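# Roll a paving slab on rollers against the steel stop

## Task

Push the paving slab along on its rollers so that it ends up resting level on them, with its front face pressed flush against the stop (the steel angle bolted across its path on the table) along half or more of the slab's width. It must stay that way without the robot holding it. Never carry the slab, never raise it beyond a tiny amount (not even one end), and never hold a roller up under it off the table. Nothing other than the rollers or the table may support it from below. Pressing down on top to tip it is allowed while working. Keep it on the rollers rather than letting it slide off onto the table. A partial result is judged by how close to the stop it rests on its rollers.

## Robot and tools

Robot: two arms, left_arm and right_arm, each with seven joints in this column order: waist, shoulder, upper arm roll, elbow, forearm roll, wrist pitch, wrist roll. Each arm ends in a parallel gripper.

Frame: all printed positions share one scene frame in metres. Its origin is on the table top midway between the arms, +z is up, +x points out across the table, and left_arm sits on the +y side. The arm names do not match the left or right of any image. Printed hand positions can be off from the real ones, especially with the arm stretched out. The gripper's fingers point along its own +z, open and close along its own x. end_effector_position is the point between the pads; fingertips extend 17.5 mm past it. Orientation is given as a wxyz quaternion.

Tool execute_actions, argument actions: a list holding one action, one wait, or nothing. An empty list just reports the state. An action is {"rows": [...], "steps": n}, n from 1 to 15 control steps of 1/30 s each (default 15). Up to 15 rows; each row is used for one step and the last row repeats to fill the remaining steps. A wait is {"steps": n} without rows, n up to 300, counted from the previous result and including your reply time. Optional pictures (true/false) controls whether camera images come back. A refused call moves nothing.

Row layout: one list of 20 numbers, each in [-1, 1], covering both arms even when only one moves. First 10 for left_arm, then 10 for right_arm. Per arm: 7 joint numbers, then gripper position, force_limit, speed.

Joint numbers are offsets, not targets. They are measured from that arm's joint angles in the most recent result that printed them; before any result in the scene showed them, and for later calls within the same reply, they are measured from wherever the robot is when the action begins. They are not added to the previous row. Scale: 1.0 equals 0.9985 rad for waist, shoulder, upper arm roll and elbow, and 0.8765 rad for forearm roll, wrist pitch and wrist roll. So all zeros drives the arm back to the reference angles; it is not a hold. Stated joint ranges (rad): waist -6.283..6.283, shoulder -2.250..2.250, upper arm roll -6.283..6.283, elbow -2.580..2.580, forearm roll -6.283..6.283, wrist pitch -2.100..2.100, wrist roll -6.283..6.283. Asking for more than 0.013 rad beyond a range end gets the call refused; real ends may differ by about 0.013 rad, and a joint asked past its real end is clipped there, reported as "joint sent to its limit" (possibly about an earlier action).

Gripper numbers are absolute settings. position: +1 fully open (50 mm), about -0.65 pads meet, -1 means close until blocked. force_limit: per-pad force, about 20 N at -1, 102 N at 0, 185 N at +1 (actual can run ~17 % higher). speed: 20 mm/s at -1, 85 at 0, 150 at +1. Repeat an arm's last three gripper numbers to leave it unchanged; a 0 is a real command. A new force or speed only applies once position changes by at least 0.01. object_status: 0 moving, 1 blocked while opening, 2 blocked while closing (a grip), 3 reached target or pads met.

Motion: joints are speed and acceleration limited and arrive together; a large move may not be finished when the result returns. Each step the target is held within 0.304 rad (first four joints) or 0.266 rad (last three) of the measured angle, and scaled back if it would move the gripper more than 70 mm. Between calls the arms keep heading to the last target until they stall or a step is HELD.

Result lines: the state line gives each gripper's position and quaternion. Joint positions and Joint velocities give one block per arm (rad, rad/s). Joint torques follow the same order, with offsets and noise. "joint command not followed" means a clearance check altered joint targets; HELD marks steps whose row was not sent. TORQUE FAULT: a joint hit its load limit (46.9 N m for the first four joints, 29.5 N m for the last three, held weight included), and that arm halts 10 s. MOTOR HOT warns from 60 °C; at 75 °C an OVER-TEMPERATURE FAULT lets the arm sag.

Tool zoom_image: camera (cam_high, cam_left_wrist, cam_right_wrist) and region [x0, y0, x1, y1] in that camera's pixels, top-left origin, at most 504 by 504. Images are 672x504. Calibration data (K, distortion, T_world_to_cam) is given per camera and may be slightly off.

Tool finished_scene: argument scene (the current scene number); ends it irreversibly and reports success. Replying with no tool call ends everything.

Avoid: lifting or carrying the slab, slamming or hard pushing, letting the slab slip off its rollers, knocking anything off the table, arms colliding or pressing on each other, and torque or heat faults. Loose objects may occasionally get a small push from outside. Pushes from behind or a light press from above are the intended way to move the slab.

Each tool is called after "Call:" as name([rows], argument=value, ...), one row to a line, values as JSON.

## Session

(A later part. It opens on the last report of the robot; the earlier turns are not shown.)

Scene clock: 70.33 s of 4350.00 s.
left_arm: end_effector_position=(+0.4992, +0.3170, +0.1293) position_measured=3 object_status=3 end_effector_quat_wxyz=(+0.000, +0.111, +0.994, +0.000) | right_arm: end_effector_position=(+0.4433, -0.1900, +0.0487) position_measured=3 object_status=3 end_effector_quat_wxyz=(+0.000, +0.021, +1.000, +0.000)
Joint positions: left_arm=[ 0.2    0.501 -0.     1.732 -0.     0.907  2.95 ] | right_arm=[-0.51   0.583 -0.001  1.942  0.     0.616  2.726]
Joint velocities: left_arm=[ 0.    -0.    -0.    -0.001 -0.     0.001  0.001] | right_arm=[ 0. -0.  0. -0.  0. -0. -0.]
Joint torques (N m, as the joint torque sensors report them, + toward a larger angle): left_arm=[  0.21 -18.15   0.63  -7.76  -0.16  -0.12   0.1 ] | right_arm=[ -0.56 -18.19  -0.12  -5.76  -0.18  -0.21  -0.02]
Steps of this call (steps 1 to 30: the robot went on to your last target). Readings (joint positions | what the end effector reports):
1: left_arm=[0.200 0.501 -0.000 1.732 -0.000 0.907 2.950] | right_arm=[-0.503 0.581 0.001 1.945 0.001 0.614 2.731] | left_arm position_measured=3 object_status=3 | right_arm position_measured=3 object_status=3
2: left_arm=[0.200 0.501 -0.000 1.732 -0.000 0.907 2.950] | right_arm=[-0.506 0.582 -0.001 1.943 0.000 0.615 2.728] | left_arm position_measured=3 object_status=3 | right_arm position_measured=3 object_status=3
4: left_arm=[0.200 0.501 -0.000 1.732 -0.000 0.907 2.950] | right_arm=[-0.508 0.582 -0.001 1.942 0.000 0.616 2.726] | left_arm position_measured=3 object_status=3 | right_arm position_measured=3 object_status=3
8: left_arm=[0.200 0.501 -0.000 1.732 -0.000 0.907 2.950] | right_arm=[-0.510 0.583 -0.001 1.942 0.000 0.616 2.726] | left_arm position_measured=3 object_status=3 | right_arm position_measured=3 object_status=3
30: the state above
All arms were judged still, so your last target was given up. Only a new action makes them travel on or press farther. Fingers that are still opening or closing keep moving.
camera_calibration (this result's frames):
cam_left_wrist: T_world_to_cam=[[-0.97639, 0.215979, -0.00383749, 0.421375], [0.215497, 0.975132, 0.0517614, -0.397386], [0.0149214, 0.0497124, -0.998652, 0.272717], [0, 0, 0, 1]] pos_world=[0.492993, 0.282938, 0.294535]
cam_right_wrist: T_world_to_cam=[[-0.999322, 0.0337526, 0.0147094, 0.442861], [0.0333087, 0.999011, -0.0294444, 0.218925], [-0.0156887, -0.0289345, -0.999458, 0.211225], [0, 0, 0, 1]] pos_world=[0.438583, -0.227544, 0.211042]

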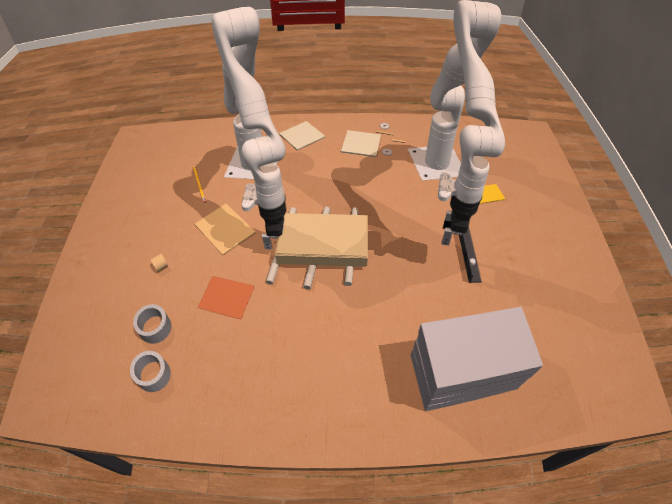

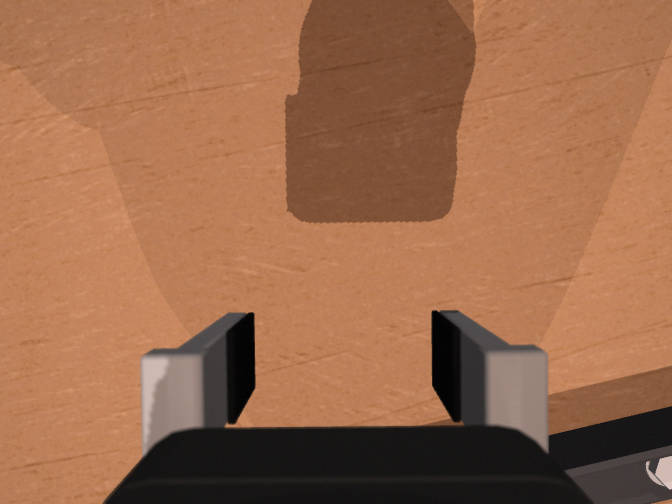

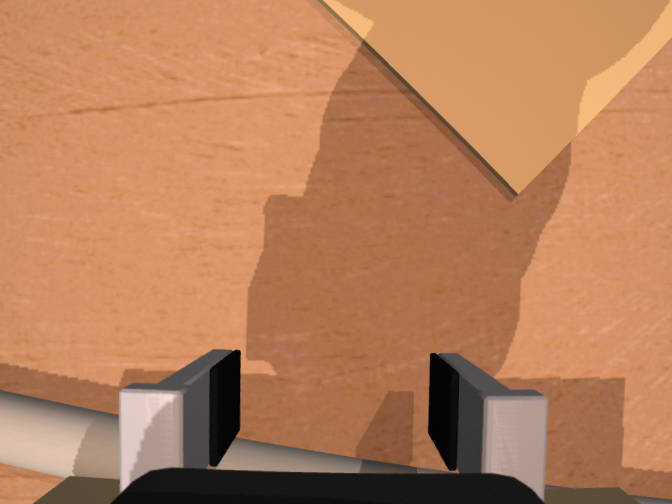

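Call:
execute_actions([
  {"rows": [[0,0,0,0,0,0,0,1,0,0,-0.005,0.002,0,-0.004,0,0.002,-0.004,1,0,0],[0,0,0,0,0,0,0,1,0,0,-0.010,0.003,0,-0.007,0,0.005,-0.008,1,0,0],[0,0,0,0,0,0,0,1,0,0,-0.016,0.005,0,-0.011,0,0.007,-0.012,1,0,0],[0,0,0,0,0,0,0,1,0,0,-0.021,0.007,0,-0.014,0,0.009,-0.016,1,0,0],[0,0,0,0,0,0,0,1,0,0,-0.026,0.008,0,-0.018,0,0.012,-0.020,1,0,0],[0,0,0,0,0,0,0,1,0,0,-0.031,0.010,0,-0.022,0,0.014,-0.024,1,0,0],[0,0,0,0,0,0,0,1,0,0,-0.036,0.011,0,-0.025,0,0.016,-0.028,1,0,0],[0,0,0,0,0,0,0,1,0,0,-0.041,0.013,0,-0.029,0,0.018,-0.032,1,0,0],[0,0,0,0,0,0,0,1,0,0,-0.047,0.015,0,-0.033,0,0.021,-0.036,1,0,0],[0,0,0,0,0,0,0,1,0,0,-0.052,0.016,0,-0.036,0,0.023,-0.040,1,0,0],[0,0,0,0,0,0,0,1,0,0,-0.057,0.018,0,-0.040,0,0.025,-0.044,1,0,0],[0,0,0,0,0,0,0,1,0,0,-0.062,0.020,0,-0.043,0,0.028,-0.048,1,0,0],[0,0,0,0,0,0,0,1,0,0,-0.067,0.021,0,-0.047,0,0.030,-0.052,1,0,0],[0,0,0,0,0,0,0,1,0,0,-0.073,0.023,0,-0.051,0,0.032,-0.056,1,0,0],[0,0,0,0,0,0,0,1,0,0,-0.0777,0.0245,0,-0.0542,0,0.0346,-0.060,1,0,0]], "steps": 15},
], pictures=false)

Scene clock: 79.30 s of 4350.00 s.
left_arm: end_effector_position=(+0.4992, +0.3170, +0.1293) position_measured=3 object_status=3 end_effector_quat_wxyz=(+0.000, +0.111, +0.994, +0.000) | right_arm: end_effector_position=(+0.4471, -0.1590, +0.0484) position_measured=3 object_status=3 end_effector_quat_wxyz=(+0.000, +0.011, +1.000, -0.000)
Joint positions: left_arm=[ 0.2    0.501 -0.     1.732 -0.     0.907  2.95 ] | right_arm=[-0.577  0.604  0.001  1.895  0.001  0.642  2.68 ]
Joint velocities: left_arm=[ 0.    -0.    -0.    -0.001 -0.    -0.001 -0.001] | right_arm=[-0.162  0.049 -0.012 -0.113 -0.006  0.057 -0.104]
Joint torques (N m, as the joint torque sensors report them, + toward a larger angle): left_arm=[  0.31 -18.3    0.38  -7.82  -0.02  -0.07  -0.07] | right_arm=[ -0.43 -18.48  -0.25  -5.7   -0.67   0.23  -0.05]
Steps of this call (steps 1 to 90: nothing new was sent; then 5.47 s passed at rest; steps 91 to 105: all 15 steps of this action). Readings (joint positions | what the end effector reports):
91: left_arm=[0.200 0.501 -0.000 1.732 -0.000 0.907 2.950] | right_arm=[-0.511 0.583 -0.000 1.942 0.000 0.616 2.725] | left_arm position_measured=3 object_status=3 | right_arm position_measured=3 object_status=3
92: left_arm=[0.200 0.501 -0.000 1.732 -0.000 0.907 2.950] | right_arm=[-0.514 0.584 -0.000 1.940 0.001 0.617 2.724] | left_arm position_measured=3 object_status=3 | right_arm position_measured=3 object_status=3
94: left_arm=[0.200 0.501 -0.000 1.732 -0.000 0.907 2.950] | right_arm=[-0.523 0.587 -0.000 1.934 0.001 0.620 2.718] | left_arm position_measured=3 object_status=3 | right_arm position_measured=3 object_status=3
98: left_arm=[0.200 0.501 -0.000 1.732 -0.000 0.907 2.950] | right_arm=[-0.542 0.593 -0.001 1.920 0.000 0.628 2.705] | left_arm position_measured=3 object_status=3 | right_arm position_measured=3 object_status=3
105: the state above

Call:
execute_actions([
  {"rows": [[0,0,0,0,0,0,0,1,0,0,-0.015,0.005,0,-0.011,0,0.008,-0.011,1,0,0],[0,0,0,0,0,0,0,1,0,0,-0.020,0.007,0,-0.015,0,0.010,-0.015,1,0,0],[0,0,0,0,0,0,0,1,0,0,-0.025,0.009,0,-0.019,0,0.013,-0.018,1,0,0],[0,0,0,0,0,0,0,1,0,0,-0.029,0.011,0,-0.023,0,0.015,-0.022,1,0,0],[0,0,0,0,0,0,0,1,0,0,-0.034,0.012,0,-0.027,0,0.018,-0.025,1,0,0],[0,0,0,0,0,0,0,1,0,0,-0.039,0.014,0,-0.031,0,0.020,-0.028,1,0,0],[0,0,0,0,0,0,0,1,0,0,-0.043,0.016,0,-0.035,0,0.023,-0.032,1,0,0],[0,0,0,0,0,0,0,1,0,0,-0.048,0.018,0,-0.039,0,0.025,-0.035,1,0,0],[0,0,0,0,0,0,0,1,0,0,-0.053,0.019,0,-0.043,0,0.028,-0.039,1,0,0],[0,0,0,0,0,0,0,1,0,0,-0.057,0.021,0,-0.047,0,0.030,-0.042,1,0,0],[0,0,0,0,0,0,0,1,0,0,-0.062,0.023,0,-0.051,0,0.033,-0.045,1,0,0],[0,0,0,0,0,0,0,1,0,0,-0.067,0.025,0,-0.055,0,0.035,-0.049,1,0,0],[0,0,0,0,0,0,0,1,0,0,-0.071,0.026,0,-0.059,0,0.038,-0.052,1,0,0],[0,0,0,0,0,0,0,1,0,0,-0.076,0.028,0,-0.063,0,0.040,-0.056,1,0,0],[0,0,0,0,0,0,0,1,0,0,-0.0808,0.0299,0,-0.0669,0,0.0428,-0.059,1,0,0]], "steps": 15},
], pictures=false)

Call:
execute_actions([
  {"steps": 15},
])

Scene clock: 82.87 s of 4350.00 s.
left_arm: end_effector_position=(+0.4992, +0.3170, +0.1293) position_measured=3 object_status=3 end_effector_quat_wxyz=(+0.000, +0.111, +0.994, +0.000) | right_arm: end_effector_position=(+0.4506, -0.1248, +0.0482) position_measured=3 object_status=3 end_effector_quat_wxyz=(-0.000, -0.000, +1.000, -0.002)
Joint positions: left_arm=[ 0.2    0.501 -0.     1.732 -0.     0.907  2.95 ] | right_arm=[-0.647  0.631  0.003  1.837  0.002  0.676  2.634]
Joint velocities: left_arm=[-0.    -0.     0.001 -0.002 -0.001 -0.     0.001] | right_arm=[-0.138  0.054 -0.006 -0.123 -0.004  0.057 -0.089]
Joint torques (N m, as the joint torque sensors report them, + toward a larger angle): left_arm=[  0.12 -18.29   0.51  -7.8   -0.01  -0.13   0.09] | right_arm=[ -2.17 -19.5   -1.08  -6.71  -0.64  -0.37  -0.07]
Steps of this call (steps 1 to 30: the robot went on to your last target; steps 31 to 90: nothing new was sent; then 0.07 s passed at rest; steps 91 to 105: all 15 steps of this action). Readings (joint positions | what the end effector reports):
91: left_arm=[0.200 0.501 -0.000 1.732 -0.000 0.907 2.950] | right_arm=[-0.589 0.608 -0.000 1.887 0.001 0.647 2.673] | left_arm position_measured=3 object_status=3 | right_arm position_measured=3 object_status=3
92: left_arm=[0.200 0.501 -0.000 1.732 -0.000 0.907 2.950] | right_arm=[-0.591 0.609 0.000 1.886 0.001 0.648 2.671] | left_arm position_measured=3 object_status=3 | right_arm position_measured=3 object_status=3
94: left_arm=[0.200 0.501 -0.000 1.732 -0.000 0.907 2.950] | right_arm=[-0.599 0.612 0.001 1.880 0.001 0.652 2.667] | left_arm position_measured=3 object_status=3 | right_arm position_measured=3 object_status=3
98: left_arm=[0.200 0.501 -0.000 1.732 -0.000 0.907 2.950] | right_arm=[-0.616 0.619 0.001 1.864 0.001 0.660 2.655] | left_arm position_measured=3 object_status=3 | right_arm position_measured=3 object_status=3
105: the state above

Scene clock: 83.37 s of 4350.00 s.
left_arm: end_effector_position=(+0.4992, +0.3170, +0.1293) position_measured=3 object_status=3 end_effector_quat_wxyz=(+0.000, +0.111, +0.994, +0.000) | right_arm: end_effector_position=(+0.4505, -0.1180, +0.0483) position_measured=3 object_status=3 end_effector_quat_wxyz=(-0.000, -0.003, +1.000, -0.001)
Joint positions: left_arm=[ 0.2    0.501 -0.     1.732 -0.     0.907  2.95 ] | right_arm=[-0.657  0.634  0.001  1.829  0.001  0.68   2.628]
Joint velocities: left_arm=[ 0.     0.     0.     0.001 -0.    -0.     0.   ] | right_arm=[-0.001  0.     0.    -0.    -0.     0.    -0.   ]
Joint torques (N m, as the joint torque sensors report them, + toward a larger angle): left_arm=[  0.5  -18.67   0.1   -7.74  -0.08  -0.27  -0.01] | right_arm=[  0.09 -19.39  -0.04  -6.52   0.    -0.14   0.03]
Steps of this call (steps 1 to 15: the robot went on to your last target). Readings (joint positions | what the end effector reports):
1: left_arm=[0.200 0.501 -0.000 1.732 -0.000 0.907 2.950] | right_arm=[-0.651 0.632 0.002 1.833 0.002 0.678 2.631] | left_arm position_measured=3 object_status=3 | right_arm position_measured=3 object_status=3
2: left_arm=[0.200 0.501 -0.000 1.732 -0.000 0.907 2.950] | right_arm=[-0.653 0.633 0.001 1.831 0.001 0.679 2.629] | left_arm position_measured=3 object_status=3 | right_arm position_measured=3 object_status=3
4: left_arm=[0.200 0.501 -0.000 1.732 -0.000 0.907 2.950] | right_arm=[-0.655 0.633 0.000 1.829 0.001 0.679 2.629] | left_arm position_measured=3 object_status=3 | right_arm position_measured=3 object_status=3
8: left_arm=[0.200 0.501 -0.000 1.732 -0.000 0.907 2.950] | right_arm=[-0.657 0.634 0.000 1.829 0.001 0.680 2.628] | left_arm position_measured=3 object_status=3 | right_arm position_measured=3 object_status=3
15: the state above
camera_calibration (this result's frames):
cam_left_wrist: T_world_to_cam=[[-0.97639, 0.215979, -0.00384387, 0.42138], [0.215497, 0.975132, 0.0517621, -0.397386], [0.0149278, 0.0497117, -0.998652, 0.272714], [0, 0, 0, 1]] pos_world=[0.492996, 0.282938, 0.294536]
cam_right_wrist: T_world_to_cam=[[-0.999769, -0.014964, 0.0154466, 0.44205], [-0.0154375, 0.9994, -0.0309992, 0.168897], [-0.0149735, -0.0312305, -0.9994, 0.212429], [0, 0, 0, 1]] pos_world=[0.447736, -0.155547, 0.210709]

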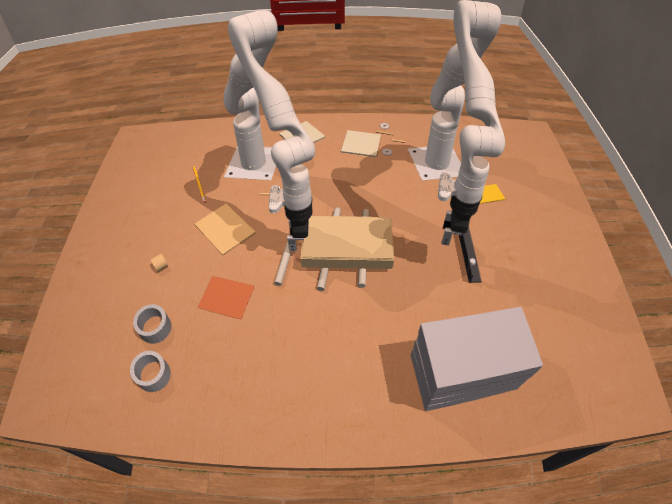

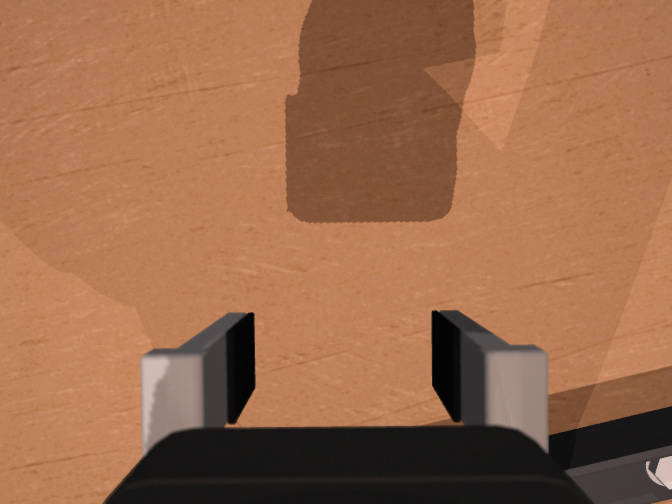

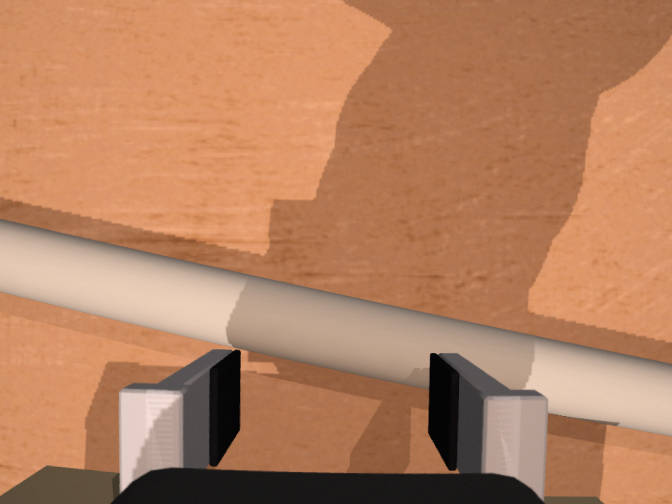

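Call:
zoom_image(camera="cam_high", region=[240, 180, 500, 310])

Region (240, 180, 500, 310) of cam_high's 672x504 image, scaled by 1.938, with more detail than that image has.

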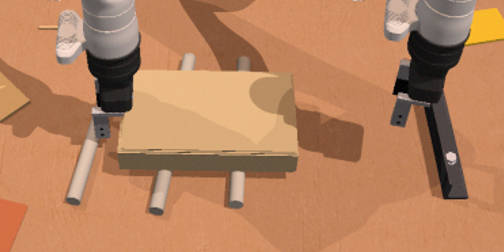

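Call:
execute_actions([
  {"rows": [[0,0,0,0,0,0,0,1,0,0,-0.004,0.002,0,-0.005,0,0.003,-0.004,1,0,0],[0,0,0,0,0,0,0,1,0,0,-0.008,0.004,0,-0.009,0,0.006,-0.007,1,0,0],[0,0,0,0,0,0,0,1,0,0,-0.012,0.006,0,-0.014,0,0.009,-0.011,1,0,0],[0,0,0,0,0,0,0,1,0,0,-0.016,0.008,0,-0.019,0,0.012,-0.015,1,0,0],[0,0,0,0,0,0,0,1,0,0,-0.020,0.010,0,-0.023,0,0.014,-0.019,1,0,0],[0,0,0,0,0,0,0,1,0,0,-0.024,0.012,0,-0.028,0,0.017,-0.022,1,0,0],[0,0,0,0,0,0,0,1,0,0,-0.028,0.014,0,-0.033,0,0.020,-0.026,1,0,0],[0,0,0,0,0,0,0,1,0,0,-0.032,0.016,0,-0.037,0,0.023,-0.030,1,0,0],[0,0,0,0,0,0,0,1,0,0,-0.036,0.018,0,-0.042,0,0.026,-0.034,1,0,0],[0,0,0,0,0,0,0,1,0,0,-0.040,0.020,0,-0.047,0,0.029,-0.037,1,0,0],[0,0,0,0,0,0,0,1,0,0,-0.044,0.022,0,-0.051,0,0.032,-0.041,1,0,0],[0,0,0,0,0,0,0,1,0,0,-0.048,0.024,0,-0.056,0,0.035,-0.045,1,0,0],[0,0,0,0,0,0,0,1,0,0,-0.052,0.026,0,-0.061,0,0.038,-0.049,1,0,0],[0,0,0,0,0,0,0,1,0,0,-0.056,0.028,0,-0.065,0,0.040,-0.052,1,0,0],[0,0,0,0,0,0,0,1,0,0,-0.060,0.0304,0,-0.0699,0,0.0434,-0.056,1,0,0]], "steps": 15},
], pictures=false)

Call:
execute_actions([
  {"steps": 20},
])

Call:
zoom_image(camera="cam_high", region=[240, 180, 500, 310])

Scene clock: 92.37 s of 4350.00 s.
left_arm: end_effector_position=(+0.4992, +0.3170, +0.1293) position_measured=3 object_status=3 end_effector_quat_wxyz=(+0.000, +0.111, +0.994, +0.000) | right_arm: end_effector_position=(+0.4547, -0.0892, +0.0484) position_measured=3 object_status=3 end_effector_quat_wxyz=(+0.000, -0.007, +1.000, -0.001)
Joint positions: left_arm=[ 0.2    0.501 -0.     1.732 -0.     0.907  2.95 ] | right_arm=[-0.708  0.66   0.002  1.768  0.001  0.713  2.586]
Joint velocities: left_arm=[ 0.     0.     0.     0.     0.001  0.001 -0.   ] | right_arm=[-0.123  0.063 -0.011 -0.145 -0.005  0.066 -0.094]
Joint torques (N m, as the joint torque sensors report them, + toward a larger angle): left_arm=[  0.07 -18.39   0.44  -7.65   0.04  -0.09   0.14] | right_arm=[ -0.29 -20.78  -0.19  -6.28  -0.1    0.15   0.17]
Steps of this call (steps 1 to 15: the robot went on to your last target; steps 16 to 90: nothing new was sent; then 5.50 s passed at rest; steps 91 to 105: all 15 steps of this action). Readings (joint positions | what the end effector reports):
91: left_arm=[0.200 0.501 -0.000 1.732 -0.000 0.907 2.950] | right_arm=[-0.658 0.634 0.001 1.828 0.001 0.680 2.628] | left_arm position_measured=3 object_status=3 | right_arm position_measured=3 object_status=3
92: left_arm=[0.200 0.501 -0.000 1.732 -0.000 0.907 2.950] | right_arm=[-0.660 0.636 0.001 1.826 0.001 0.682 2.626] | left_arm position_measured=3 object_status=3 | right_arm position_measured=3 object_status=3
94: left_arm=[0.200 0.501 -0.000 1.732 -0.000 0.907 2.950] | right_arm=[-0.667 0.639 0.001 1.818 0.001 0.686 2.621] | left_arm position_measured=3 object_status=3 | right_arm position_measured=3 object_status=3
98: left_arm=[0.200 0.501 -0.000 1.732 -0.000 0.907 2.950] | right_arm=[-0.682 0.646 0.001 1.800 0.001 0.695 2.609] | left_arm position_measured=3 object_status=3 | right_arm position_measured=3 object_status=3
105: the state above

Scene clock: 93.03 s of 4350.00 s.
left_arm: end_effector_position=(+0.4992, +0.3170, +0.1293) position_measured=3 object_status=3 end_effector_quat_wxyz=(+0.000, +0.111, +0.994, +0.000) | right_arm: end_effector_position=(+0.4550, -0.0834, +0.0485) position_measured=3 object_status=3 end_effector_quat_wxyz=(+0.001, -0.008, +1.000, -0.000)
Joint positions: left_arm=[ 0.2    0.501 -0.     1.732 -0.     0.907  2.95 ] | right_arm=[-0.717  0.664  0.001  1.759  0.001  0.718  2.579]
Joint velocities: left_arm=[-0.    -0.     0.001 -0.001  0.     0.     0.   ] | right_arm=[-0.  0. -0. -0. -0. -0.  0.]
Joint torques (N m, as the joint torque sensors report them, + toward a larger angle): left_arm=[  0.09 -18.38   0.36  -7.66  -0.12  -0.18   0.04] | right_arm=[ -0.01 -20.41   0.56  -5.93  -0.08   0.06   0.12]
Steps of this call (steps 1 to 15: the robot went on to your last target; steps 16 to 20: nothing new was sent). Readings (joint positions | what the end effector reports):
1: left_arm=[0.200 0.501 -0.000 1.732 -0.000 0.907 2.950] | right_arm=[-0.712 0.662 0.001 1.764 0.001 0.715 2.583] | left_arm position_measured=3 object_status=3 | right_arm position_measured=3 object_status=3
2: left_arm=[0.200 0.501 -0.000 1.732 -0.000 0.907 2.950] | right_arm=[-0.714 0.663 0.000 1.761 0.001 0.717 2.581] | left_arm position_measured=3 object_status=3 | right_arm position_measured=3 object_status=3
4: left_arm=[0.200 0.501 -0.000 1.732 -0.000 0.907 2.950] | right_arm=[-0.715 0.663 -0.000 1.759 0.001 0.717 2.579] | left_arm position_measured=3 object_status=3 | right_arm position_measured=3 object_status=3
8: left_arm=[0.200 0.501 -0.000 1.732 -0.000 0.907 2.950] | right_arm=[-0.717 0.664 0.001 1.759 0.001 0.718 2.579] | left_arm position_measured=3 object_status=3 | right_arm position_measured=3 object_status=3
20: the state above
All arms were judged still, so your last target was given up. Only a new action makes them travel on or press farther. Fingers that are still opening or closing keep moving.
camera_calibration (this result's frames):
cam_left_wrist: T_world_to_cam=[[-0.97639, 0.215979, -0.0038472, 0.421382], [0.215497, 0.975132, 0.0517626, -0.397387], [0.0149312, 0.0497114, -0.998652, 0.272713], [0, 0, 0, 1]] pos_world=[0.492997, 0.282938, 0.294536]
cam_right_wrist: T_world_to_cam=[[-0.999567, -0.0257748, 0.0141733, 0.446098], [-0.0261948, 0.999198, -0.0302948, 0.139229], [-0.0133811, -0.030653, -0.999441, 0.213144], [0, 0, 0, 1]] pos_world=[0.452405, -0.121086, 0.21092]

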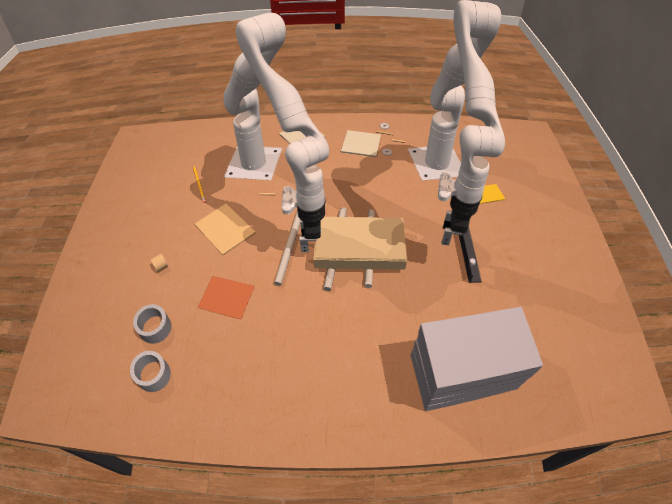

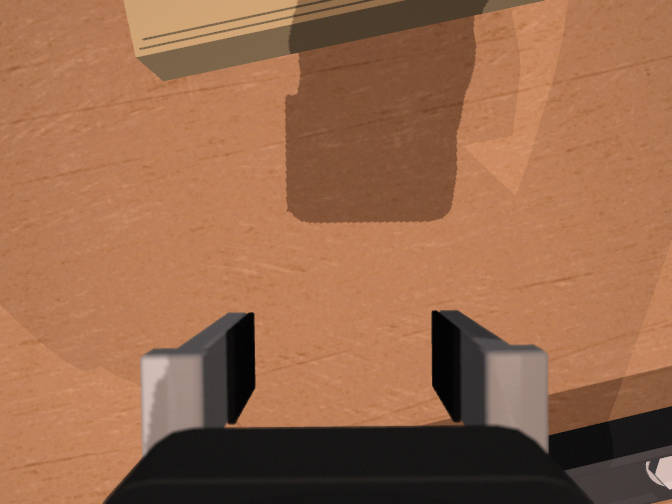

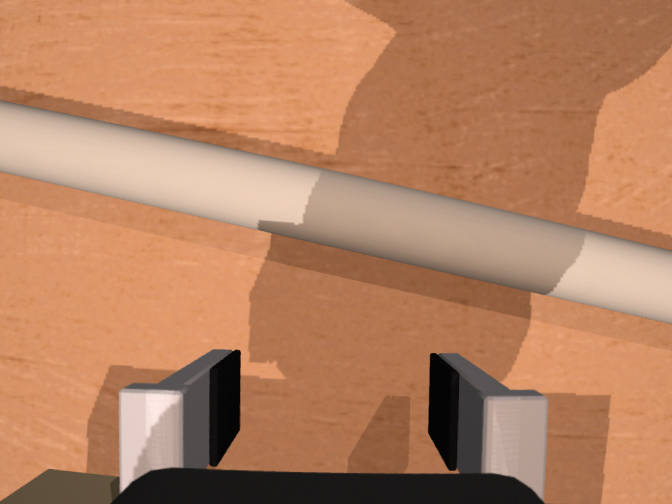

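Region (240, 180, 500, 310) of cam_high's 672x504 image, scaled by 1.938, with more detail than that image has.

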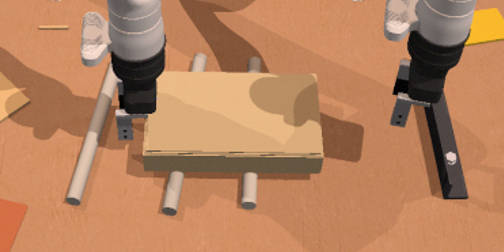

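Call:
execute_actions([
  {"rows": [[-0.25,0,0,0,0,0,0,1,0,0,0.119,-0.174,0,0.165,0,0.011,0,1,0,0],[-0.25,0,0,0,0,0,0,1,0,0,0.119,-0.174,0,0.165,0,0.011,0,1,0,0],[-0.25,0,0,0,0,0,0,1,0,0,0.119,-0.174,0,0.165,0,0.011,0,1,0,0],[-0.25,0,0,0,0,0,0,1,0,0,0.119,-0.174,0,0.165,0,0.011,0,1,0,0],[-0.25,0,0,0,0,0,0,1,0,0,0.119,-0.174,0,0.165,0,0.011,0,1,0,0],[-0.25,0,0,0,0,0,0,1,0,0,0.119,-0.174,0,0.165,0,0.011,0,1,0,0],[-0.25,0,0,0,0,0,0,1,0,0,0.119,-0.174,0,0.165,0,0.011,0,1,0,0],[-0.25,0,0,0,0,0,0,1,0,0,0.119,-0.174,0,0.165,0,0.011,1,1,0,0]], "steps": 15},
], pictures=false)

Scene clock: 110.70 s of 4350.00 s.
left_arm: end_effector_position=(+0.5013, +0.4268, +0.1292) position_measured=3 object_status=3 end_effector_quat_wxyz=(+0.000, -0.011, +1.000, +0.001) | right_arm: end_effector_position=(+0.4287, -0.1572, +0.0888) position_measured=3 object_status=3 end_effector_quat_wxyz=(-0.001, -0.059, +0.998, -0.001)
Joint positions: left_arm=[-0.043  0.502 -0.003  1.732 -0.001  0.907  2.95 ] | right_arm=[-0.603  0.495  0.001  1.922  0.001  0.727  2.794]
Joint velocities: left_arm=[-0.046 -0.001  0.043  0.002  0.018 -0.     0.   ] | right_arm=[ 0.036 -0.038 -0.     0.013  0.001  0.     1.215]
Joint torques (N m, as the joint torque sensors report them, + toward a larger angle): left_arm=[  0.47 -18.04   0.46  -7.81  -0.25   0.01   0.03] | right_arm=[  0.09 -17.05  -0.14  -6.23  -0.26  -0.05  -0.17]
Steps of this call (steps 1 to 90: nothing new was sent; then 14.17 s passed at rest; steps 91 to 105: all 15 steps of this action). Readings (joint positions | what the end effector reports):
91: left_arm=[0.198 0.501 0.000 1.732 -0.000 0.907 2.950] | right_arm=[-0.716 0.663 0.000 1.760 0.001 0.718 2.579] | left_arm position_measured=3 object_status=3 | right_arm position_measured=3 object_status=3
92: left_arm=[0.191 0.501 0.002 1.732 0.001 0.907 2.950] | right_arm=[-0.712 0.656 -0.001 1.765 0.000 0.717 2.579] | left_arm position_measured=3 object_status=3 | right_arm position_measured=3 object_status=3
94: left_arm=[0.161 0.501 0.003 1.732 0.001 0.907 2.950] | right_arm=[-0.691 0.626 -0.002 1.790 0.000 0.718 2.579] | left_arm position_measured=3 object_status=3 | right_arm position_measured=3 object_status=3
98: left_arm=[0.050 0.502 0.001 1.732 -0.000 0.907 2.950] | right_arm=[-0.626 0.530 0.002 1.882 0.001 0.725 2.580] | left_arm position_measured=3 object_status=3 | right_arm position_measured=3 object_status=3
105: the state above

Call:
execute_actions([
  {"rows": [[0,0,0,0,0,0,0,1,0,0,0.005,-0.005,0,0.002,0,0.001,1,1,0,0]], "steps": 10},
], pictures=false)

Scene clock: 112.33 s of 4350.00 s.
left_arm: end_effector_position=(+0.5013, +0.4269, +0.1292) position_measured=3 object_status=3 end_effector_quat_wxyz=(+0.000, -0.011, +1.000, +0.001) | right_arm: end_effector_position=(+0.4471, -0.1482, +0.0904) position_measured=3 object_status=3 end_effector_quat_wxyz=(-0.000, -0.474, +0.880, -0.000)
Joint positions: left_arm=[-0.043  0.502 -0.003  1.732 -0.001  0.907  2.95 ] | right_arm=[-0.598  0.49   0.001  1.924  0.001  0.728  3.669]
Joint velocities: left_arm=[ 0.002  0.    -0.    -0.001  0.    -0.001  0.001] | right_arm=[-0.    -0.    -0.     0.    -0.     0.001  0.041]
Joint torques (N m, as the joint torque sensors report them, + toward a larger angle): left_arm=[  0.29 -18.07   0.63  -7.81   0.03  -0.03  -0.15] | right_arm=[ -0.17 -17.42   0.32  -6.38  -0.02  -0.02   0.12]
Steps of this call (steps 1 to 39: the robot went on to your last target; steps 40 to 49: all 10 steps of this action). Readings (joint positions | what the end effector reports):
40: left_arm=[-0.049 0.501 -0.001 1.732 -0.001 0.907 2.950] | right_arm=[-0.598 0.491 0.001 1.923 0.001 0.727 3.457] | left_arm position_measured=3 object_status=3 | right_arm position_measured=3 object_status=3
41: left_arm=[-0.045 0.502 -0.002 1.732 -0.001 0.907 2.950] | right_arm=[-0.598 0.490 0.001 1.924 0.001 0.727 3.467] | left_arm position_measured=3 object_status=3 | right_arm position_measured=3 object_status=3
43: left_arm=[-0.044 0.502 -0.002 1.732 -0.001 0.907 2.950] | right_arm=[-0.598 0.490 0.001 1.924 0.001 0.728 3.517] | left_arm position_measured=3 object_status=3 | right_arm position_measured=3 object_status=3
47: left_arm=[-0.043 0.502 -0.003 1.732 -0.001 0.907 2.950] | right_arm=[-0.598 0.490 0.001 1.924 0.001 0.728 3.653] | left_arm position_measured=3 object_status=3 | right_arm position_measured=3 object_status=3
49: the state above

Call:
execute_actions([
  {"rows": [[0,0,0,0,0,0,0,1,0,0,0,0,0,0,0,0,0.432,1,0,0]], "steps": 15},
])

Scene clock: 113.87 s of 4350.00 s.
left_arm: end_effector_position=(+0.5013, +0.4269, +0.1292) position_measured=3 object_status=3 end_effector_quat_wxyz=(+0.000, -0.011, +1.000, +0.001) | right_arm: end_effector_position=(+0.4507, -0.1394, +0.0904) position_measured=3 object_status=3 end_effector_quat_wxyz=(+0.000, +0.631, -0.775, +0.000)
Joint positions: left_arm=[-0.043  0.502 -0.003  1.732 -0.001  0.907  2.95 ] | right_arm=[-0.598  0.49   0.001  1.924  0.001  0.728  4.048]
Joint velocities: left_arm=[ 0.    -0.    -0.001 -0.     0.001  0.001  0.   ] | right_arm=[ 0.    -0.     0.     0.    -0.     0.     0.006]
Joint torques (N m, as the joint torque sensors report them, + toward a larger angle): left_arm=[  0.35 -18.26   0.39  -7.97  -0.01  -0.18   0.11] | right_arm=[  0.19 -17.52  -0.22  -6.49  -0.09  -0.09   0.12]
Steps of this call (steps 1 to 15: the robot went on to your last target; steps 16 to 31: nothing new was sent; steps 32 to 46: all 15 steps of this action). Readings (joint positions | what the end effector reports):
32: left_arm=[-0.043 0.502 -0.003 1.732 -0.001 0.907 2.950] | right_arm=[-0.598 0.490 0.001 1.924 0.001 0.728 3.672] | left_arm position_measured=3 object_status=3 | right_arm position_measured=3 object_status=3
33: left_arm=[-0.043 0.502 -0.003 1.732 -0.001 0.907 2.950] | right_arm=[-0.598 0.490 0.001 1.924 0.001 0.728 3.681] | left_arm position_measured=3 object_status=3 | right_arm position_measured=3 object_status=3
35: left_arm=[-0.043 0.502 -0.003 1.732 -0.001 0.907 2.950] | right_arm=[-0.598 0.490 0.001 1.924 0.001 0.728 3.731] | left_arm position_measured=3 object_status=3 | right_arm position_measured=3 object_status=3
39: left_arm=[-0.043 0.502 -0.003 1.732 -0.001 0.907 2.950] | right_arm=[-0.598 0.490 0.001 1.924 0.001 0.728 3.891] | left_arm position_measured=3 object_status=3 | right_arm position_measured=3 object_status=3
46: the state above
camera_calibration (this result's frames):
cam_left_wrist: T_world_to_cam=[[-0.999629, -0.0269994, -0.0036599, 0.515], [-0.0271565, 0.998204, 0.0533926, -0.393418], [0.00221176, 0.0534722, -0.998567, 0.27191], [0, 0, 0, 1]] pos_world=[0.503523, 0.392077, 0.294411]
cam_right_wrist: T_world_to_cam=[[-0.193952, -0.98088, 0.0160341, -0.056636], [-0.980644, 0.193406, -0.0305038, 0.514176], [0.0268195, -0.02164, -0.999406, 0.236386], [0, 0, 0, 1]] pos_world=[0.486899, -0.149883, 0.252838]

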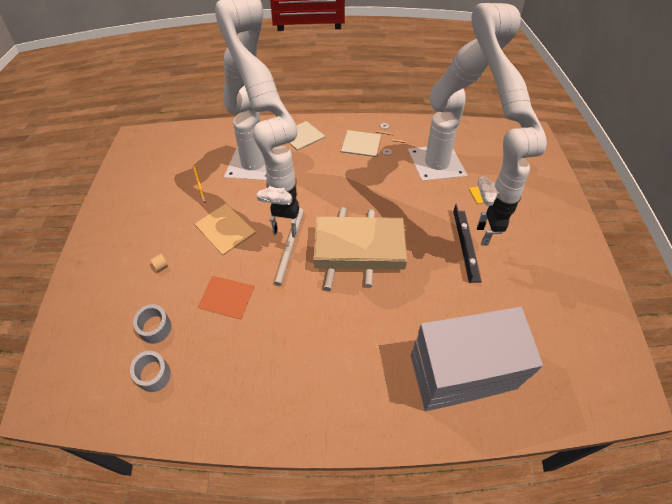

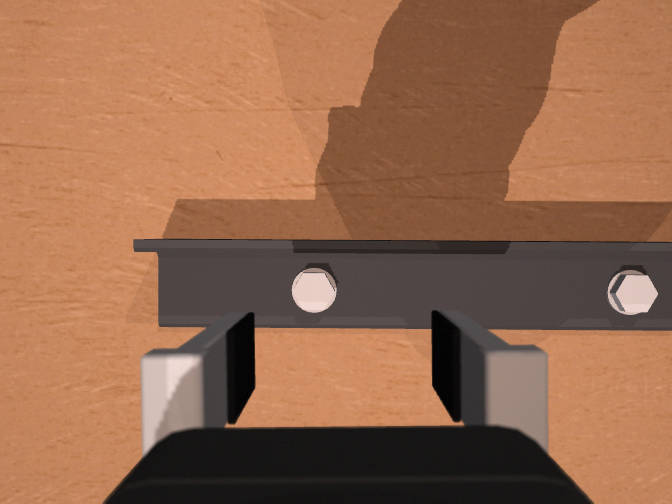

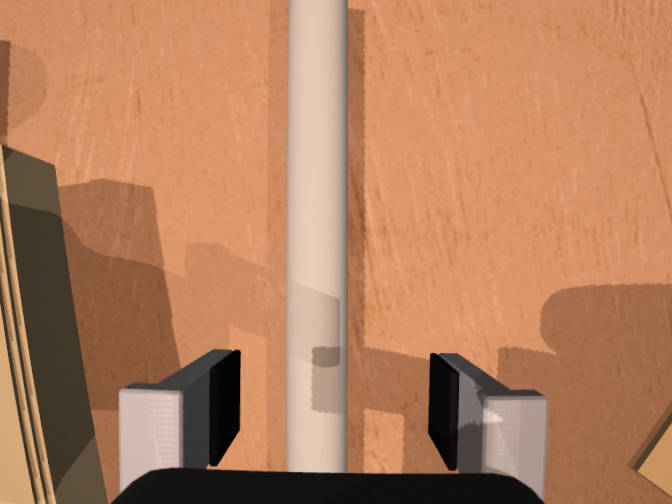

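Call:
execute_actions([
  {"rows": [[0,0,0,0,0,0,0,1,0,0,0,0.143,0,0.0575,0,-0.229,0,1,0,0]], "steps": 15},
], pictures=false)

Call:
execute_actions([
  {"steps": 8},
])

Scene clock: 121.00 s of 4350.00 s.
left_arm: end_effector_position=(+0.5013, +0.4269, +0.1292) position_measured=3 object_status=3 end_effector_quat_wxyz=(+0.000, -0.011, +1.000, +0.001) | right_arm: end_effector_position=(+0.4513, -0.1391, +0.0225) position_measured=3 object_status=3 end_effector_quat_wxyz=(-0.001, +0.631, -0.775, +0.001)
Joint positions: left_arm=[-0.043  0.502 -0.003  1.732 -0.001  0.907  2.95 ] | right_arm=[-0.598  0.631  0.001  1.981  0.001  0.527  4.048]
Joint velocities: left_arm=[ 0.    -0.     0.001  0.001 -0.    -0.     0.   ] | right_arm=[ 0.     0.019  0.     0.001  0.    -0.    -0.   ]
Joint torques (N m, as the joint torque sensors report them, + toward a larger angle): left_arm=[  0.27 -18.06   0.46  -7.9    0.03  -0.3    0.18] | right_arm=[  0.1  -19.12   0.02  -5.17  -0.04  -0.08  -0.18]
Steps of this call (steps 1 to 15: the robot went on to your last target; steps 16 to 90: nothing new was sent; then 3.63 s passed at rest; steps 91 to 105: all 15 steps of this action). Readings (joint positions | what the end effector reports):
91: left_arm=[-0.043 0.502 -0.003 1.732 -0.001 0.907 2.950] | right_arm=[-0.598 0.491 0.001 1.924 0.001 0.727 4.048] | left_arm position_measured=3 object_status=3 | right_arm position_measured=3 object_status=3
92: left_arm=[-0.043 0.502 -0.003 1.732 -0.001 0.907 2.950] | right_arm=[-0.598 0.498 0.001 1.925 0.001 0.720 4.048] | left_arm position_measured=3 object_status=3 | right_arm position_measured=3 object_status=3
94: left_arm=[-0.043 0.502 -0.003 1.732 -0.001 0.907 2.950] | right_arm=[-0.598 0.528 0.001 1.936 0.001 0.682 4.048] | left_arm position_measured=3 object_status=3 | right_arm position_measured=3 object_status=3
98: left_arm=[-0.043 0.502 -0.003 1.732 -0.001 0.907 2.950] | right_arm=[-0.598 0.611 0.000 1.972 0.001 0.558 4.048] | left_arm position_measured=3 object_status=3 | right_arm position_measured=3 object_status=3
105: the state above

Scene clock: 121.27 s of 4350.00 s.
left_arm: end_effector_position=(+0.5013, +0.4269, +0.1292) position_measured=3 object_status=3 end_effector_quat_wxyz=(+0.000, -0.011, +1.000, +0.001) | right_arm: end_effector_position=(+0.4508, -0.1393, +0.0217) position_measured=3 object_status=3 end_effector_quat_wxyz=(-0.000, +0.631, -0.775, +0.000)
Joint positions: left_arm=[-0.043  0.502 -0.003  1.732 -0.001  0.907  2.95 ] | right_arm=[-0.598  0.633  0.001  1.981  0.001  0.527  4.048]
Joint velocities: left_arm=[-0.    -0.    -0.001  0.    -0.    -0.     0.   ] | right_arm=[-0.     0.002  0.    -0.     0.     0.     0.   ]
Joint torques (N m, as the joint torque sensors report them, + toward a larger angle): left_arm=[  0.06 -18.24   0.22  -8.03   0.02  -0.24   0.2 ] | right_arm=[ -0.2  -18.19   0.17  -5.02  -0.16  -0.19   0.17]
Steps of this call (steps 1 to 8: the robot went on to your last target). Readings (joint positions | what the end effector reports):
1: left_arm=[-0.043 0.502 -0.003 1.732 -0.001 0.907 2.950] | right_arm=[-0.598 0.631 0.001 1.981 0.001 0.527 4.048] | left_arm position_measured=3 object_status=3 | right_arm position_measured=3 object_status=3
2: left_arm=[-0.043 0.502 -0.003 1.732 -0.001 0.907 2.950] | right_arm=[-0.598 0.632 0.001 1.981 0.001 0.527 4.048] | left_arm position_measured=3 object_status=3 | right_arm position_measured=3 object_status=3
4: left_arm=[-0.043 0.502 -0.003 1.732 -0.001 0.907 2.950] | right_arm=[-0.598 0.632 0.001 1.981 0.001 0.527 4.048] | left_arm position_measured=3 object_status=3 | right_arm position_measured=3 object_status=3
8: the state above
camera_calibration (this result's frames):
cam_left_wrist: T_world_to_cam=[[-0.999629, -0.0269993, -0.00366302, 0.515002], [-0.0271565, 0.998204, 0.0533931, -0.393418], [0.00221486, 0.0534727, -0.998567, 0.271909], [0, 0, 0, 1]] pos_world=[0.503524, 0.392077, 0.294411]
cam_right_wrist: T_world_to_cam=[[-0.193811, -0.980915, 0.0155558, -0.0554535], [-0.980656, 0.193269, -0.0309915, 0.512196], [0.0273936, -0.0212614, -0.999399, 0.167429], [0, 0, 0, 1]] pos_world=[0.486954, -0.149827, 0.184064]

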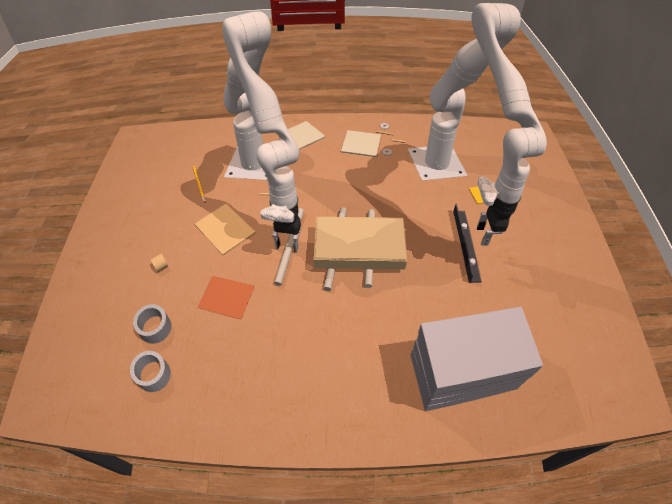

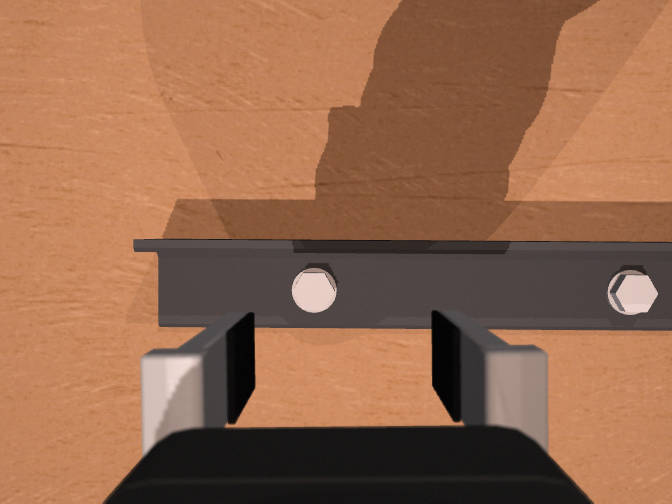

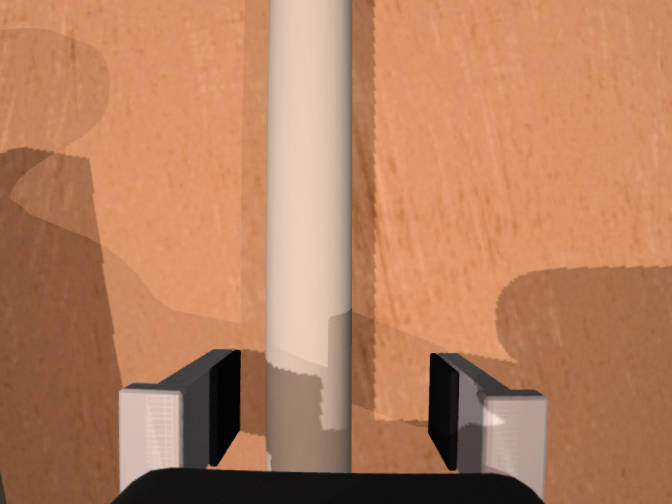

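Call:
execute_actions([
  {"rows": [[0,0,0,0,0,0,0,1,0,0,0,0,0,0,0,0,0,-1,-0.3,0.3]], "steps": 15},
], pictures=false)

Scene clock: 123.20 s of 4350.00 s.
left_arm: end_effector_position=(+0.5013, +0.4269, +0.1292) position_measured=3 object_status=3 end_effector_quat_wxyz=(+0.000, -0.011, +1.000, +0.001) | right_arm: end_effector_position=(+0.4508, -0.1393, +0.0216) position_measured=149 object_status=2 end_effector_quat_wxyz=(-0.000, +0.631, -0.775, +0.000)
Joint positions: left_arm=[-0.043  0.502 -0.003  1.732 -0.001  0.907  2.95 ] | right_arm=[-0.598  0.633  0.001  1.981  0.001  0.527  4.048]
Joint velocities: left_arm=[-0.     0.    -0.001  0.001 -0.     0.    -0.   ] | right_arm=[ 0.  0.  0. -0.  0. -0. -0.]
Joint torques (N m, as the joint torque sensors report them, + toward a larger angle): left_arm=[  0.31 -18.37   0.47  -7.91  -0.09  -0.11   0.16] | right_arm=[ -0.04 -18.46   0.08  -5.22  -0.1   -0.14   0.08]
Steps of this call (steps 1 to 15: the robot went on to your last target; steps 16 to 43: nothing new was sent; steps 44 to 58: all 15 steps of this action). Readings (joint positions | what the end effector reports):
44: left_arm=[-0.043 0.502 -0.003 1.732 -0.001 0.907 2.950] | right_arm=[-0.598 0.633 0.001 1.981 0.001 0.527 4.048] | left_arm position_measured=3 object_status=3 | right_arm position_measured=16 object_status=0
45: left_arm=[-0.043 0.502 -0.003 1.732 -0.001 0.907 2.950] | right_arm=[-0.598 0.633 0.001 1.981 0.001 0.527 4.048] | left_arm position_measured=3 object_status=3 | right_arm position_measured=33 object_status=0
47: left_arm=[-0.043 0.502 -0.003 1.732 -0.001 0.907 2.950] | right_arm=[-0.598 0.633 0.001 1.981 0.001 0.527 4.048] | left_arm position_measured=3 object_status=3 | right_arm position_measured=67 object_status=0
51: left_arm=[-0.043 0.502 -0.003 1.732 -0.001 0.907 2.950] | right_arm=[-0.598 0.633 0.001 1.981 0.001 0.527 4.048] | left_arm position_measured=3 object_status=3 | right_arm position_measured=136 object_status=0
58: the state above

Call:
execute_actions([
  {"rows": [[0,0,0,0,0,0,0,1,0,0,0,-0.171,0,-0.0745,0,0.28,0,-1,-0.3,0.3]], "steps": 15},
])

Scene clock: 129.90 s of 4350.00 s.
left_arm: end_effector_position=(+0.5013, +0.4269, +0.1292) position_measured=3 object_status=3 end_effector_quat_wxyz=(+0.000, -0.011, +1.000, +0.001) | right_arm: end_effector_position=(+0.4502, -0.1397, +0.1043) position_measured=149 object_status=2 end_effector_quat_wxyz=(+0.001, +0.631, -0.775, +0.000)
Joint positions: left_arm=[-0.043  0.502 -0.003  1.732 -0.001  0.907  2.95 ] | right_arm=[-0.598  0.465  0.001  1.907  0.001  0.773  4.048]
Joint velocities: left_arm=[-0. -0. -0.  0. -0.  0. -0.] | right_arm=[ 0.001 -0.027 -0.    -0.001  0.     0.001  0.   ]
Joint torques (N m, as the joint torque sensors report them, + toward a larger angle): left_arm=[ -0.14 -18.33   0.61  -7.62   0.    -0.43   0.11] | right_arm=[  0.06 -17.04   0.2   -7.14   0.01  -0.2   -0.08]
Steps of this call (steps 1 to 15: the robot went on to your last target; steps 16 to 90: nothing new was sent; then 3.20 s passed at rest; steps 91 to 105: all 15 steps of this action). Readings (joint positions | what the end effector reports):
91: left_arm=[-0.043 0.502 -0.003 1.732 -0.001 0.907 2.950] | right_arm=[-0.598 0.631 0.001 1.981 0.001 0.528 4.048] | left_arm position_measured=3 object_status=3 | right_arm position_measured=149 object_status=2
92: left_arm=[-0.043 0.502 -0.003 1.732 -0.001 0.907 2.950] | right_arm=[-0.598 0.625 0.000 1.979 0.001 0.536 4.048] | left_arm position_measured=3 object_status=3 | right_arm position_measured=149 object_status=2
94: left_arm=[-0.043 0.502 -0.003 1.732 -0.001 0.907 2.950] | right_arm=[-0.598 0.595 0.000 1.968 0.001 0.574 4.048] | left_arm position_measured=3 object_status=3 | right_arm position_measured=149 object_status=2
98: left_arm=[-0.043 0.502 -0.003 1.732 -0.001 0.907 2.950] | right_arm=[-0.598 0.500 0.001 1.923 0.001 0.714 4.048] | left_arm position_measured=3 object_status=3 | right_arm position_measured=149 object_status=2
105: the state above
camera_calibration (this result's frames):
cam_left_wrist: T_world_to_cam=[[-0.999629, -0.0269995, -0.00366958, 0.515006], [-0.027157, 0.998204, 0.0533939, -0.393419], [0.00222139, 0.0534738, -0.998567, 0.271905], [0, 0, 0, 1]] pos_world=[0.503527, 0.392077, 0.294412]
cam_right_wrist: T_world_to_cam=[[-0.193996, -0.980843, 0.017655, -0.0573883], [-0.980696, 0.193455, -0.0284523, 0.513971], [0.0244918, -0.0228338, -0.999439, 0.2511], [0, 0, 0, 1]] pos_world=[0.486766, -0.149986, 0.266596]

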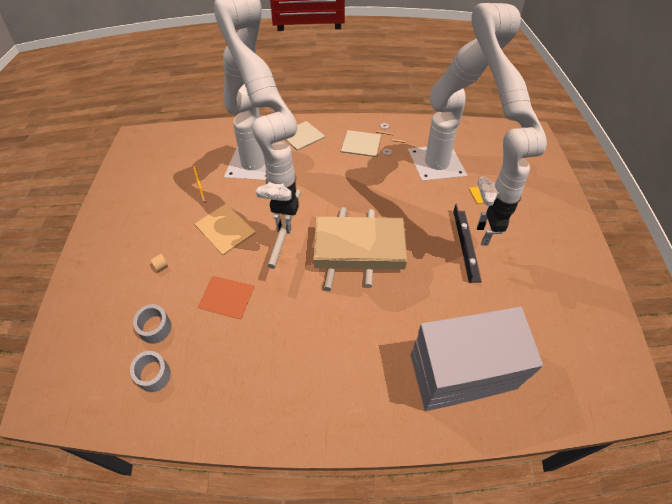

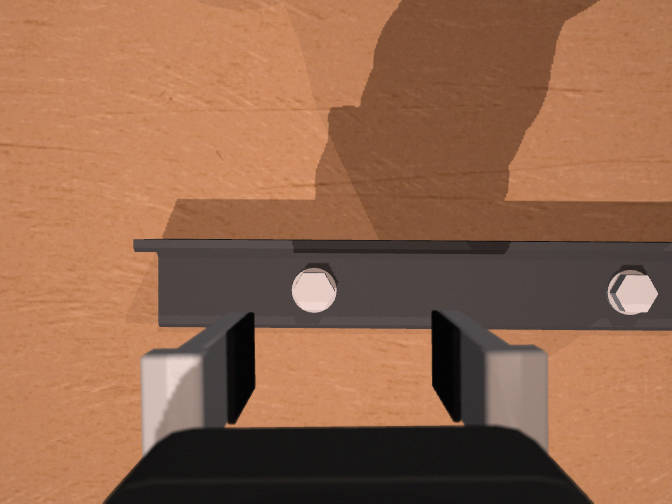

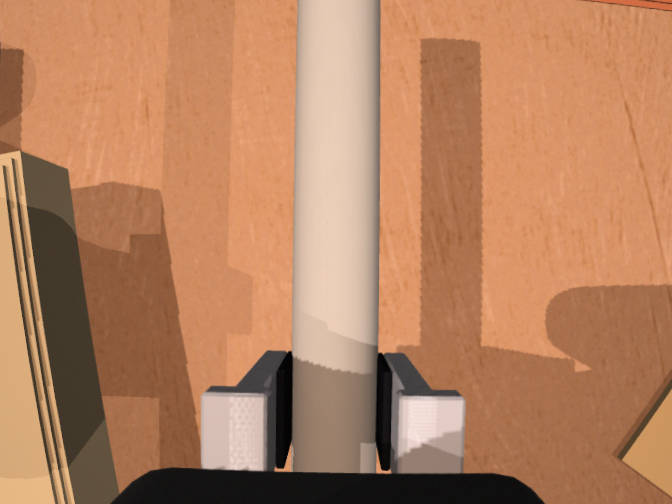

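Call:
execute_actions([
  {"rows": [[0,0,0,0,0,0,0,1,0,0,-0.125,0.128,0,-0.265,0,0.153,-0.07,-1,-0.3,0.3]], "steps": 13},
], pictures=false)

Scene clock: 132.73 s of 4350.00 s.
left_arm: end_effector_position=(+0.5013, +0.4269, +0.1292) position_measured=3 object_status=3 end_effector_quat_wxyz=(+0.000, -0.011, +1.000, +0.001) | right_arm: end_effector_position=(+0.4913, -0.0530, +0.1108) position_measured=149 object_status=2 end_effector_quat_wxyz=(-0.002, +0.654, -0.756, +0.000)
Joint positions: left_arm=[-0.043  0.502 -0.003  1.732 -0.001  0.907  2.95 ] | right_arm=[-0.717  0.586 -0.001  1.65   0.     0.902  3.988]
Joint velocities: left_arm=[-0.     0.     0.001 -0.001  0.001  0.    -0.   ] | right_arm=[-0.099  0.093 -0.005 -0.24  -0.001  0.122 -0.056]
Joint torques (N m, as the joint torque sensors report them, + toward a larger angle): left_arm=[  0.26 -18.48   0.61  -7.41  -0.04  -0.11   0.23] | right_arm=[  1.84 -20.47   1.71  -6.63   0.24   0.12  -0.08]
Steps of this call (steps 1 to 15: the robot went on to your last target; steps 16 to 72: nothing new was sent; steps 73 to 85: all 13 steps of this action). Readings (joint positions | what the end effector reports):
73: left_arm=[-0.043 0.502 -0.003 1.732 -0.001 0.907 2.950] | right_arm=[-0.599 0.463 0.001 1.906 0.001 0.773 4.048] | left_arm position_measured=3 object_status=3 | right_arm position_measured=149 object_status=2
74: left_arm=[-0.043 0.502 -0.003 1.732 -0.001 0.907 2.950] | right_arm=[-0.602 0.466 0.001 1.901 0.001 0.776 4.047] | left_arm position_measured=3 object_status=3 | right_arm position_measured=149 object_status=2
76: left_arm=[-0.043 0.502 -0.003 1.732 -0.001 0.907 2.950] | right_arm=[-0.616 0.482 0.002 1.874 0.001 0.790 4.041] | left_arm position_measured=3 object_status=3 | right_arm position_measured=149 object_status=2
80: left_arm=[-0.043 0.502 -0.003 1.732 -0.001 0.907 2.950] | right_arm=[-0.671 0.540 0.002 1.757 0.001 0.849 4.013] | left_arm position_measured=3 object_status=3 | right_arm position_measured=149 object_status=2
85: the state above

Call:
execute_actions([
  {"rows": [[0,0,0,0,0,0,0,1,0,0,-0.131,0.137,0,-0.272,0,0.158,-0.071,-1,-0.3,0.3]], "steps": 13},
], pictures=false)

Scene clock: 135.33 s of 4350.00 s.
left_arm: end_effector_position=(+0.5013, +0.4269, +0.1292) position_measured=3 object_status=3 end_effector_quat_wxyz=(+0.000, -0.011, +1.000, +0.001) | right_arm: end_effector_position=(+0.5081, +0.0434, +0.1125) position_measured=149 object_status=2 end_effector_quat_wxyz=(-0.002, +0.679, -0.734, -0.001)
Joint positions: left_arm=[-0.043  0.502 -0.003  1.732 -0.001  0.907  2.95 ] | right_arm=[-0.843  0.715 -0.003  1.386 -0.     1.036  3.928]
Joint velocities: left_arm=[ 0.     0.     0.     0.001 -0.     0.002  0.   ] | right_arm=[-0.102  0.091 -0.006 -0.237 -0.002  0.122 -0.055]
Joint torques (N m, as the joint torque sensors report them, + toward a larger angle): left_arm=[ -0.08 -18.14   0.75  -7.84   0.19  -0.26   0.18] | right_arm=[  2.62 -24.37   2.37  -7.44   0.13   0.3   -0.28]
Steps of this call (steps 1 to 15: the robot went on to your last target; steps 16 to 65: nothing new was sent; steps 66 to 78: all 13 steps of this action). Readings (joint positions | what the end effector reports):
66: left_arm=[-0.043 0.502 -0.003 1.732 -0.001 0.907 2.950] | right_arm=[-0.724 0.593 0.001 1.641 0.001 0.907 3.986] | left_arm position_measured=3 object_status=3 | right_arm position_measured=149 object_status=2
67: left_arm=[-0.043 0.502 -0.003 1.732 -0.001 0.907 2.950] | right_arm=[-0.727 0.597 0.002 1.636 0.001 0.910 3.985] | left_arm position_measured=3 object_status=3 | right_arm position_measured=149 object_status=2
69: left_arm=[-0.043 0.502 -0.003 1.732 -0.001 0.907 2.950] | right_arm=[-0.741 0.612 0.002 1.609 0.002 0.924 3.979] | left_arm position_measured=3 object_status=3 | right_arm position_measured=149 object_status=2
73: left_arm=[-0.043 0.502 -0.003 1.732 -0.001 0.907 2.950] | right_arm=[-0.796 0.670 0.001 1.492 0.001 0.983 3.952] | left_arm position_measured=3 object_status=3 | right_arm position_measured=149 object_status=2
78: the state above


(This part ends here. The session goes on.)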